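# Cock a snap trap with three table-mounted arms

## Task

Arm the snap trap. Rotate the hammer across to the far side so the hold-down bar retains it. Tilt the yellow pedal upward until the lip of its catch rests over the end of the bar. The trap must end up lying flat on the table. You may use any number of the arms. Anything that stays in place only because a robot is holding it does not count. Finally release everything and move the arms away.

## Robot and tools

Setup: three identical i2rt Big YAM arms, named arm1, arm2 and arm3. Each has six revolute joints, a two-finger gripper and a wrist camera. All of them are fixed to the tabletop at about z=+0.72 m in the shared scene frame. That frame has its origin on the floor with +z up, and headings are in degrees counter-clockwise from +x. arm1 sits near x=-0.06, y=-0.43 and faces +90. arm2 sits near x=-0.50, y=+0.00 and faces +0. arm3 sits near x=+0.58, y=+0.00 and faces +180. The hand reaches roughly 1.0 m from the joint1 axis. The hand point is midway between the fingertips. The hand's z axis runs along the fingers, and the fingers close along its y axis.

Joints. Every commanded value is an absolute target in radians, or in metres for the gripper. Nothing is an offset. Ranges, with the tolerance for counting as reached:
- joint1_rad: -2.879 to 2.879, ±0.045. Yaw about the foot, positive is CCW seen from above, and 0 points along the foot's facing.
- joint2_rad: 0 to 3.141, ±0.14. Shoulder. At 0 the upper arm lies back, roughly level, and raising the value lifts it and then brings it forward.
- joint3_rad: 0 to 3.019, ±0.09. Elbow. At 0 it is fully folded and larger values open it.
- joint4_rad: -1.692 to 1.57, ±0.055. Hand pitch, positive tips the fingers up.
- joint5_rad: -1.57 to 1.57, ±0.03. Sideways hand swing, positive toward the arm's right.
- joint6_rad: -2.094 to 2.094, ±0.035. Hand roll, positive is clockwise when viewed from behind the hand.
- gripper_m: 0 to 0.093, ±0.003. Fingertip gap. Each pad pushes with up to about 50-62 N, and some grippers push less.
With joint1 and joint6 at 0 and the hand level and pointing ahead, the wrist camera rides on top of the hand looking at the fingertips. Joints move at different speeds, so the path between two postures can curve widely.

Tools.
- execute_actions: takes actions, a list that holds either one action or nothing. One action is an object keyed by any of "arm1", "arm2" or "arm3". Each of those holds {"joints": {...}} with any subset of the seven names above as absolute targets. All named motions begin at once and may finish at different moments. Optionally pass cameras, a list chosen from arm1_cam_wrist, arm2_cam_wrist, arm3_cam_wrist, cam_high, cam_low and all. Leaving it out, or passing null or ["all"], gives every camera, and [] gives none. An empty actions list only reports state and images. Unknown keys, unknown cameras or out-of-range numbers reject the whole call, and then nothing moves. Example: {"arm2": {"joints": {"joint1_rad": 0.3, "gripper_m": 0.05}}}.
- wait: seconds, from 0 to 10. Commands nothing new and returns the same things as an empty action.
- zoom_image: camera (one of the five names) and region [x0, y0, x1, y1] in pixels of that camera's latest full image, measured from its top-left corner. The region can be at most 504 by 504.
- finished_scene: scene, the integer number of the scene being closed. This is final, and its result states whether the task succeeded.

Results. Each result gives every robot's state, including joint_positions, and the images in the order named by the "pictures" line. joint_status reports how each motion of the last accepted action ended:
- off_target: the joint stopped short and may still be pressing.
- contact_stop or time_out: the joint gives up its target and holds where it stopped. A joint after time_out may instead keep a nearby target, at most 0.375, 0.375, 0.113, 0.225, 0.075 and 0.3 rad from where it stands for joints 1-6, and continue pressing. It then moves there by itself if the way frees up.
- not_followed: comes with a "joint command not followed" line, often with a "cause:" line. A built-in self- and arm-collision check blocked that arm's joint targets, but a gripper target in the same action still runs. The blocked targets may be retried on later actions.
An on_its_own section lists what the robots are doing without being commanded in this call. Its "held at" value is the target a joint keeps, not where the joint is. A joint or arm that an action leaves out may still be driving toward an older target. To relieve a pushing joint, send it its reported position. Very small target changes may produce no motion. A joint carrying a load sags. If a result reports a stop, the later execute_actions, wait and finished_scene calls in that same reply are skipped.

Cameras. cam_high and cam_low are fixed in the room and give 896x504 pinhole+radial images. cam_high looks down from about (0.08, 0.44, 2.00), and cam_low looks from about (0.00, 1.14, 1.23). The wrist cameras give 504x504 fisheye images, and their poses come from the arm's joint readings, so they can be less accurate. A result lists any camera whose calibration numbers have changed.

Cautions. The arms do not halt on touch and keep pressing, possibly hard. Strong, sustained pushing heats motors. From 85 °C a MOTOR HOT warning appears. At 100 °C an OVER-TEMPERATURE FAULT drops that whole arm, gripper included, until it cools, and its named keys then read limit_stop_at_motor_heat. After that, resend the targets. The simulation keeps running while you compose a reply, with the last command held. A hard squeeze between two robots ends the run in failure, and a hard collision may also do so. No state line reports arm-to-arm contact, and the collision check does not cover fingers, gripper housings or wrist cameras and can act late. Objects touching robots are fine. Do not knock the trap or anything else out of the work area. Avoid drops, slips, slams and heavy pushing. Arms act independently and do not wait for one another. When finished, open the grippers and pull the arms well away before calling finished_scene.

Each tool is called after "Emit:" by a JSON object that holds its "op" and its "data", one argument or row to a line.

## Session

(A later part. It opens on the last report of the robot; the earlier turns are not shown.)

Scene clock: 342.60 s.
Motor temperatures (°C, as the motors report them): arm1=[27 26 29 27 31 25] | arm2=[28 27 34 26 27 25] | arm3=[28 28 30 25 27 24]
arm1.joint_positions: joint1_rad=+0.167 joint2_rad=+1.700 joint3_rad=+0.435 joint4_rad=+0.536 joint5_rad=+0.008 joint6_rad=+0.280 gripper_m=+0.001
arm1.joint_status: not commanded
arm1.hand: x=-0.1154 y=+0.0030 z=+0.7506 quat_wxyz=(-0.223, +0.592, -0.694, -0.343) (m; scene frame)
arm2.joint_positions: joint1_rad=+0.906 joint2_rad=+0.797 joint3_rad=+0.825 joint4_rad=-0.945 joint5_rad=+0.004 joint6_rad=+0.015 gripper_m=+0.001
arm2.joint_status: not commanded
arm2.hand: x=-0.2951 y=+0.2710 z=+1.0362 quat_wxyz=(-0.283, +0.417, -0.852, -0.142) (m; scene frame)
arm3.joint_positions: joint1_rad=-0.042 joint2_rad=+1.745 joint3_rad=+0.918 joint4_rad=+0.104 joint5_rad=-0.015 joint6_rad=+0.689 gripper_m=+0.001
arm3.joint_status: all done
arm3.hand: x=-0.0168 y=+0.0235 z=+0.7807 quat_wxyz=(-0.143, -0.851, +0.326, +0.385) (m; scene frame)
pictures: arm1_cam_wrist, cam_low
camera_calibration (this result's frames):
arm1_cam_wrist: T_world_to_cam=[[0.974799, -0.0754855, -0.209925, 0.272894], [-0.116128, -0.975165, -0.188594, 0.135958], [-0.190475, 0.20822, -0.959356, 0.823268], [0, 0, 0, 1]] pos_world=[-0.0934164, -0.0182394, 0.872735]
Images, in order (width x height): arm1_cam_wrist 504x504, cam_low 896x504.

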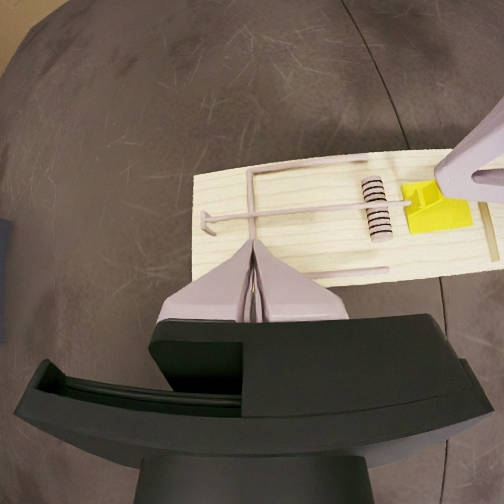

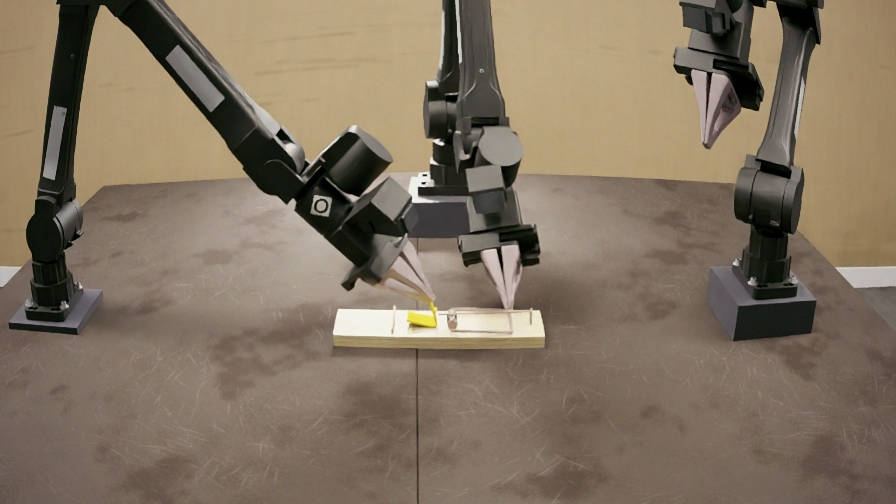

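Emit:
{"op": "execute_actions", "data": {
  "actions": [
    {"arm3":{"joints":{"joint3_rad":0.875,"joint4_rad":0.105}}}
  ],
  "cameras": []
}}

Emit:
{"op": "execute_actions", "data": {
  "actions": [
    {"arm3":{"joints":{"joint2_rad":1.775,"joint3_rad":0.985,"joint4_rad":0.08}}}
  ],
  "cameras": ["arm1_cam_wrist","cam_low"]
}}

Emit:
{"op": "zoom_image", "data": {
  "camera": "cam_low",
  "region": [370,270,550,360]
}}

Scene clock: 354.50 s.
Motor temperatures (°C, as the motors report them): arm1=[27 26 29 27 30 25] | arm2=[28 27 35 26 27 25] | arm3=[28 28 31 25 27 24]
arm1.joint_positions: joint1_rad=+0.167 joint2_rad=+1.700 joint3_rad=+0.435 joint4_rad=+0.536 joint5_rad=+0.008 joint6_rad=+0.281 gripper_m=+0.001
arm1.joint_status: not commanded
arm1.hand: x=-0.1154 y=+0.0030 z=+0.7506 quat_wxyz=(-0.223, +0.592, -0.694, -0.343) (m; scene frame)
arm2.joint_positions: joint1_rad=+0.906 joint2_rad=+0.797 joint3_rad=+0.825 joint4_rad=-0.945 joint5_rad=+0.004 joint6_rad=+0.015 gripper_m=+0.001
arm2.joint_status: not commanded
arm2.hand: x=-0.2951 y=+0.2710 z=+1.0362 quat_wxyz=(-0.283, +0.417, -0.852, -0.142) (m; scene frame)
arm3.joint_positions: joint1_rad=-0.042 joint2_rad=+1.752 joint3_rad=+0.873 joint4_rad=+0.104 joint5_rad=-0.015 joint6_rad=+0.689 gripper_m=+0.001
arm3.joint_status: all done
arm3.hand: x=+0.0043 y=+0.0223 z=+0.7574 quat_wxyz=(-0.136, -0.861, +0.329, +0.363) (m; scene frame)
pictures: none
No camera images: the call's "cameras" was empty. Leave "cameras" out to get every camera's image.

Scene clock: 355.27 s.
Motor temperatures (°C, as the motors report them): arm1=[27 26 29 27 30 25] | arm2=[28 27 35 26 27 25] | arm3=[28 28 31 25 27 24]
arm1.joint_positions: joint1_rad=+0.171 joint2_rad=+1.700 joint3_rad=+0.440 joint4_rad=+0.536 joint5_rad=+0.004 joint6_rad=+0.281 gripper_m=+0.001
arm1.joint_status: not commanded
arm1.hand: x=-0.1180 y=+0.0051 z=+0.7520 quat_wxyz=(-0.222, +0.593, -0.692, -0.346) (m; scene frame)
arm2.joint_positions: joint1_rad=+0.906 joint2_rad=+0.797 joint3_rad=+0.825 joint4_rad=-0.945 joint5_rad=+0.004 joint6_rad=+0.015 gripper_m=+0.001
arm2.joint_status: not commanded
arm2.hand: x=-0.2951 y=+0.2710 z=+1.0362 quat_wxyz=(-0.283, +0.417, -0.852, -0.142) (m; scene frame)
arm3.joint_positions: joint1_rad=-0.042 joint2_rad=+1.776 joint3_rad=+0.932 joint4_rad=+0.086 joint5_rad=-0.015 joint6_rad=+0.689 gripper_m=+0.001
arm3.joint_status: all done
arm3.hand: x=-0.0175 y=+0.0233 z=+0.7660 quat_wxyz=(-0.139, -0.858, +0.328, +0.371) (m; scene frame)
pictures: arm1_cam_wrist, cam_low
camera_calibration (this result's frames):
arm1_cam_wrist: T_world_to_cam=[[0.974381, -0.0688926, -0.21409, 0.278939], [-0.111169, -0.975038, -0.192202, 0.141259], [-0.195505, 0.211078, -0.957718, 0.821836], [0, 0, 0, 1]] pos_world=[-0.0954163, -0.0165221, 0.873955]
Images, in order (width x height): arm1_cam_wrist 504x504, cam_low 896x504.

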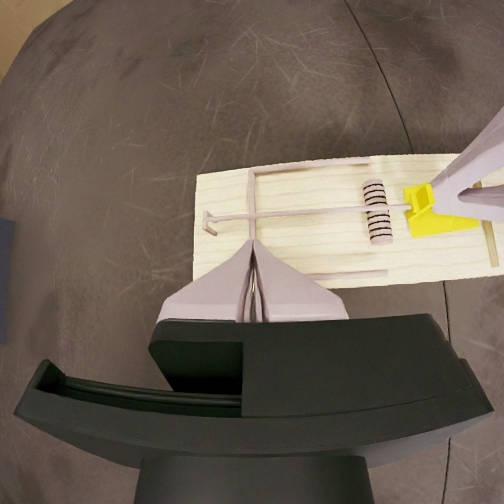

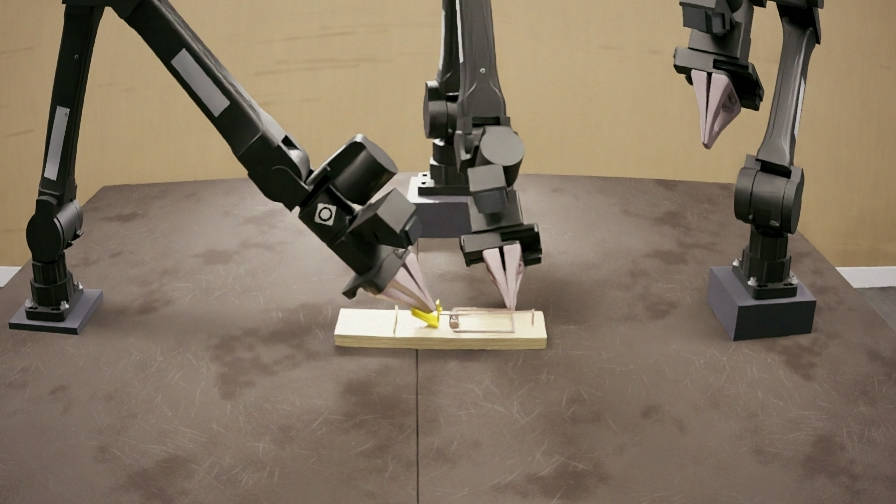

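Region (370, 270, 550, 360) of cam_low's 896x504 image, scaled by 2.800, with more detail than that image has.

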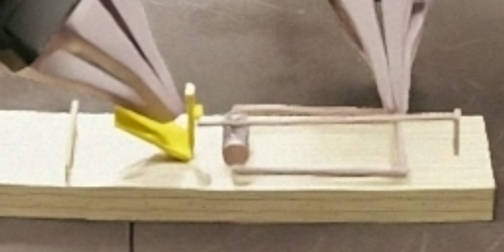

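Emit:
{"op": "execute_actions", "data": {
  "actions": [
    {"arm1":{"joints":{"joint2_rad":1.68,"joint3_rad":0.45,"joint1_rad":0.175}}}
  ],
  "cameras": ["cam_low"]
}}

Emit:
{"op": "zoom_image", "data": {
  "camera": "cam_low",
  "region": [370,270,550,360]
}}

Scene clock: 362.10 s.
Motor temperatures (°C, as the motors report them): arm1=[27 26 29 27 30 25] | arm2=[28 27 35 26 27 25] | arm3=[28 28 31 25 27 24]
arm1.joint_positions: joint1_rad=+0.171 joint2_rad=+1.667 joint3_rad=+0.441 joint4_rad=+0.517 joint5_rad=-0.005 joint6_rad=+0.282 gripper_m=+0.001
arm1.joint_status: all done
arm1.hand: x=-0.1195 y=+0.0074 z=+0.7626 quat_wxyz=(-0.222, +0.592, -0.689, -0.354) (m; scene frame)
arm2.joint_positions: joint1_rad=+0.906 joint2_rad=+0.797 joint3_rad=+0.825 joint4_rad=-0.945 joint5_rad=+0.004 joint6_rad=+0.015 gripper_m=+0.001
arm2.joint_status: not commanded
arm2.hand: x=-0.2951 y=+0.2710 z=+1.0362 quat_wxyz=(-0.283, +0.417, -0.852, -0.142) (m; scene frame)
arm3.joint_positions: joint1_rad=-0.042 joint2_rad=+1.776 joint3_rad=+0.932 joint4_rad=+0.086 joint5_rad=-0.015 joint6_rad=+0.689 gripper_m=+0.001
arm3.joint_status: not commanded
arm3.hand: x=-0.0175 y=+0.0233 z=+0.7660 quat_wxyz=(-0.139, -0.858, +0.328, +0.371) (m; scene frame)
pictures: cam_low
Images, in order (width x height): cam_low 896x504.

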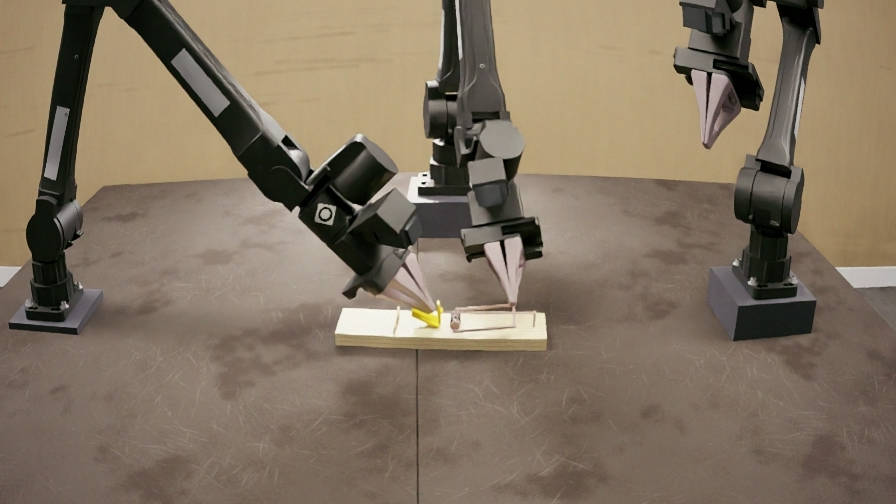

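Region (370, 270, 550, 360) of cam_low's 896x504 image, scaled by 2.800, with more detail than that image has.

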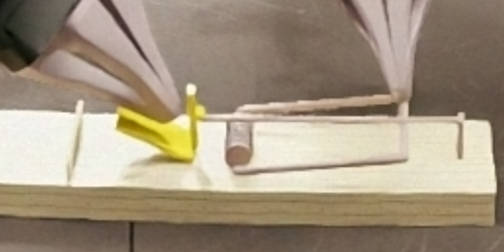

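Emit:
{"op": "execute_actions", "data": {
  "actions": [
    {"arm1":{"joints":{"gripper_m":0.012}}}
  ],
  "cameras": []
}}

Emit:
{"op": "execute_actions", "data": {
  "actions": [
    {"arm1":{"joints":{"joint2_rad":1.55}},"arm3":{"joints":{"joint2_rad":1.68,"joint3_rad":0.925}}}
  ],
  "cameras": ["cam_low"]
}}

Emit:
{"op": "execute_actions", "data": {
  "actions": [
    {"arm1":{"joints":{"joint2_rad":0.9,"joint1_rad":0.4}},"arm3":{"joints":{"joint2_rad":0.9,"joint1_rad":-0.3}}}
  ],
  "cameras": ["cam_low"]
}}

Emit:
{"op": "zoom_image", "data": {
  "camera": "cam_low",
  "region": [330,270,560,370]
}}

Scene clock: 372.33 s.
Motor temperatures (°C, as the motors report them): arm1=[27 26 29 27 30 25] | arm2=[28 27 36 26 27 25] | arm3=[28 28 32 25 27 24]
arm1.joint_positions: joint1_rad=+0.171 joint2_rad=+1.667 joint3_rad=+0.441 joint4_rad=+0.511 joint5_rad=-0.009 joint6_rad=+0.282 gripper_m=+0.012
arm1.joint_status: all done
arm1.hand: x=-0.1201 y=+0.0063 z=+0.7614 quat_wxyz=(-0.219, +0.594, -0.689, -0.353) (m; scene frame)
arm2.joint_positions: joint1_rad=+0.906 joint2_rad=+0.797 joint3_rad=+0.825 joint4_rad=-0.945 joint5_rad=+0.004 joint6_rad=+0.015 gripper_m=+0.001
arm2.joint_status: not commanded
arm2.hand: x=-0.2951 y=+0.2710 z=+1.0362 quat_wxyz=(-0.283, +0.417, -0.852, -0.142) (m; scene frame)
arm3.joint_positions: joint1_rad=-0.042 joint2_rad=+1.776 joint3_rad=+0.932 joint4_rad=+0.086 joint5_rad=-0.015 joint6_rad=+0.689 gripper_m=+0.001
arm3.joint_status: not commanded
arm3.hand: x=-0.0175 y=+0.0233 z=+0.7660 quat_wxyz=(-0.139, -0.858, +0.328, +0.371) (m; scene frame)
pictures: none
No camera images: the call's "cameras" was empty. Leave "cameras" out to get every camera's image.

Scene clock: 373.23 s.
Motor temperatures (°C, as the motors report them): arm1=[27 26 29 27 30 25] | arm2=[28 27 36 26 27 25] | arm3=[28 28 32 25 27 24]
arm1.joint_positions: joint1_rad=+0.171 joint2_rad=+1.547 joint3_rad=+0.441 joint4_rad=+0.497 joint5_rad=-0.009 joint6_rad=+0.282 gripper_m=+0.012
arm1.joint_status: all done
arm1.hand: x=-0.1213 y=+0.0193 z=+0.8099 quat_wxyz=(-0.245, +0.578, -0.672, -0.393) (m; scene frame)
arm2.joint_positions: joint1_rad=+0.906 joint2_rad=+0.797 joint3_rad=+0.825 joint4_rad=-0.945 joint5_rad=+0.004 joint6_rad=+0.015 gripper_m=+0.001
arm2.joint_status: not commanded
arm2.hand: x=-0.2951 y=+0.2710 z=+1.0362 quat_wxyz=(-0.283, +0.417, -0.852, -0.142) (m; scene frame)
arm3.joint_positions: joint1_rad=-0.042 joint2_rad=+1.680 joint3_rad=+0.924 joint4_rad=+0.085 joint5_rad=-0.015 joint6_rad=+0.689 gripper_m=+0.001
arm3.joint_status: all done
arm3.hand: x=-0.0205 y=+0.0242 z=+0.8175 quat_wxyz=(-0.151, -0.841, +0.322, +0.408) (m; scene frame)
pictures: cam_low
Images, in order (width x height): cam_low 896x504.

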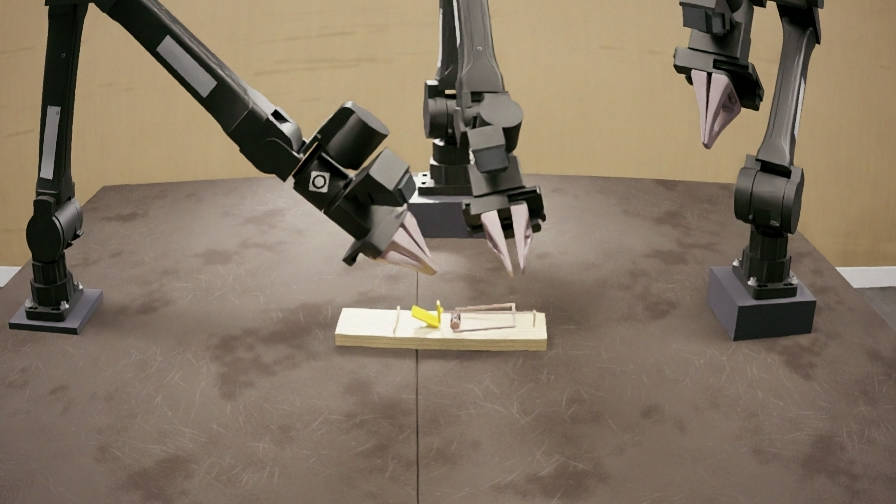

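Scene clock: 374.80 s.
Motor temperatures (°C, as the motors report them): arm1=[27 26 29 27 30 25] | arm2=[28 27 36 26 27 25] | arm3=[28 28 31 25 27 24]
arm1.joint_positions: joint1_rad=+0.404 joint2_rad=+0.898 joint3_rad=+0.441 joint4_rad=+0.495 joint5_rad=-0.010 joint6_rad=+0.283 gripper_m=+0.012
arm1.joint_status: all done
arm1.hand: x=-0.2115 y=-0.0315 z=+1.0918 quat_wxyz=(-0.314, +0.510, -0.468, -0.650) (m; scene frame)
arm2.joint_positions: joint1_rad=+0.906 joint2_rad=+0.797 joint3_rad=+0.825 joint4_rad=-0.945 joint5_rad=+0.004 joint6_rad=+0.015 gripper_m=+0.001
arm2.joint_status: not commanded
arm2.hand: x=-0.2951 y=+0.2710 z=+1.0362 quat_wxyz=(-0.283, +0.417, -0.852, -0.142) (m; scene frame)
arm3.joint_positions: joint1_rad=-0.313 joint2_rad=+0.898 joint3_rad=+0.916 joint4_rad=+0.081 joint5_rad=-0.015 joint6_rad=+0.690 gripper_m=+0.001
arm3.joint_status: all done
arm3.hand: x=+0.1363 y=+0.1487 z=+1.2313 quat_wxyz=(-0.148, -0.590, +0.323, +0.725) (m; scene frame)
pictures: cam_low
Images, in order (width x height): cam_low 896x504.

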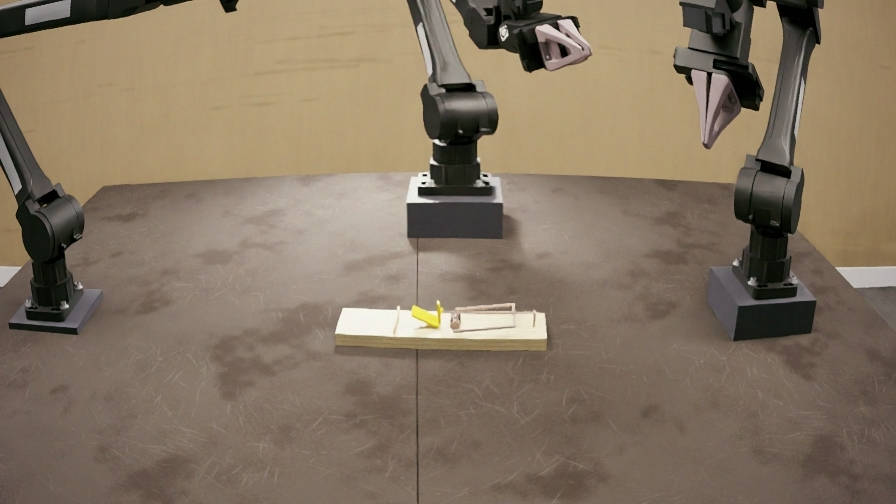

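Region (330, 270, 560, 370) of cam_low's 896x504 image, scaled by 2.191, with more detail than that image has; it fills the top 219 rows of this view, and the rest is white.

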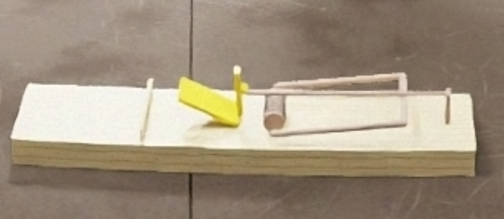

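Emit:
{"op": "finished_scene", "data": {
  "scene": 2
}}

The scene is finished: the task was done.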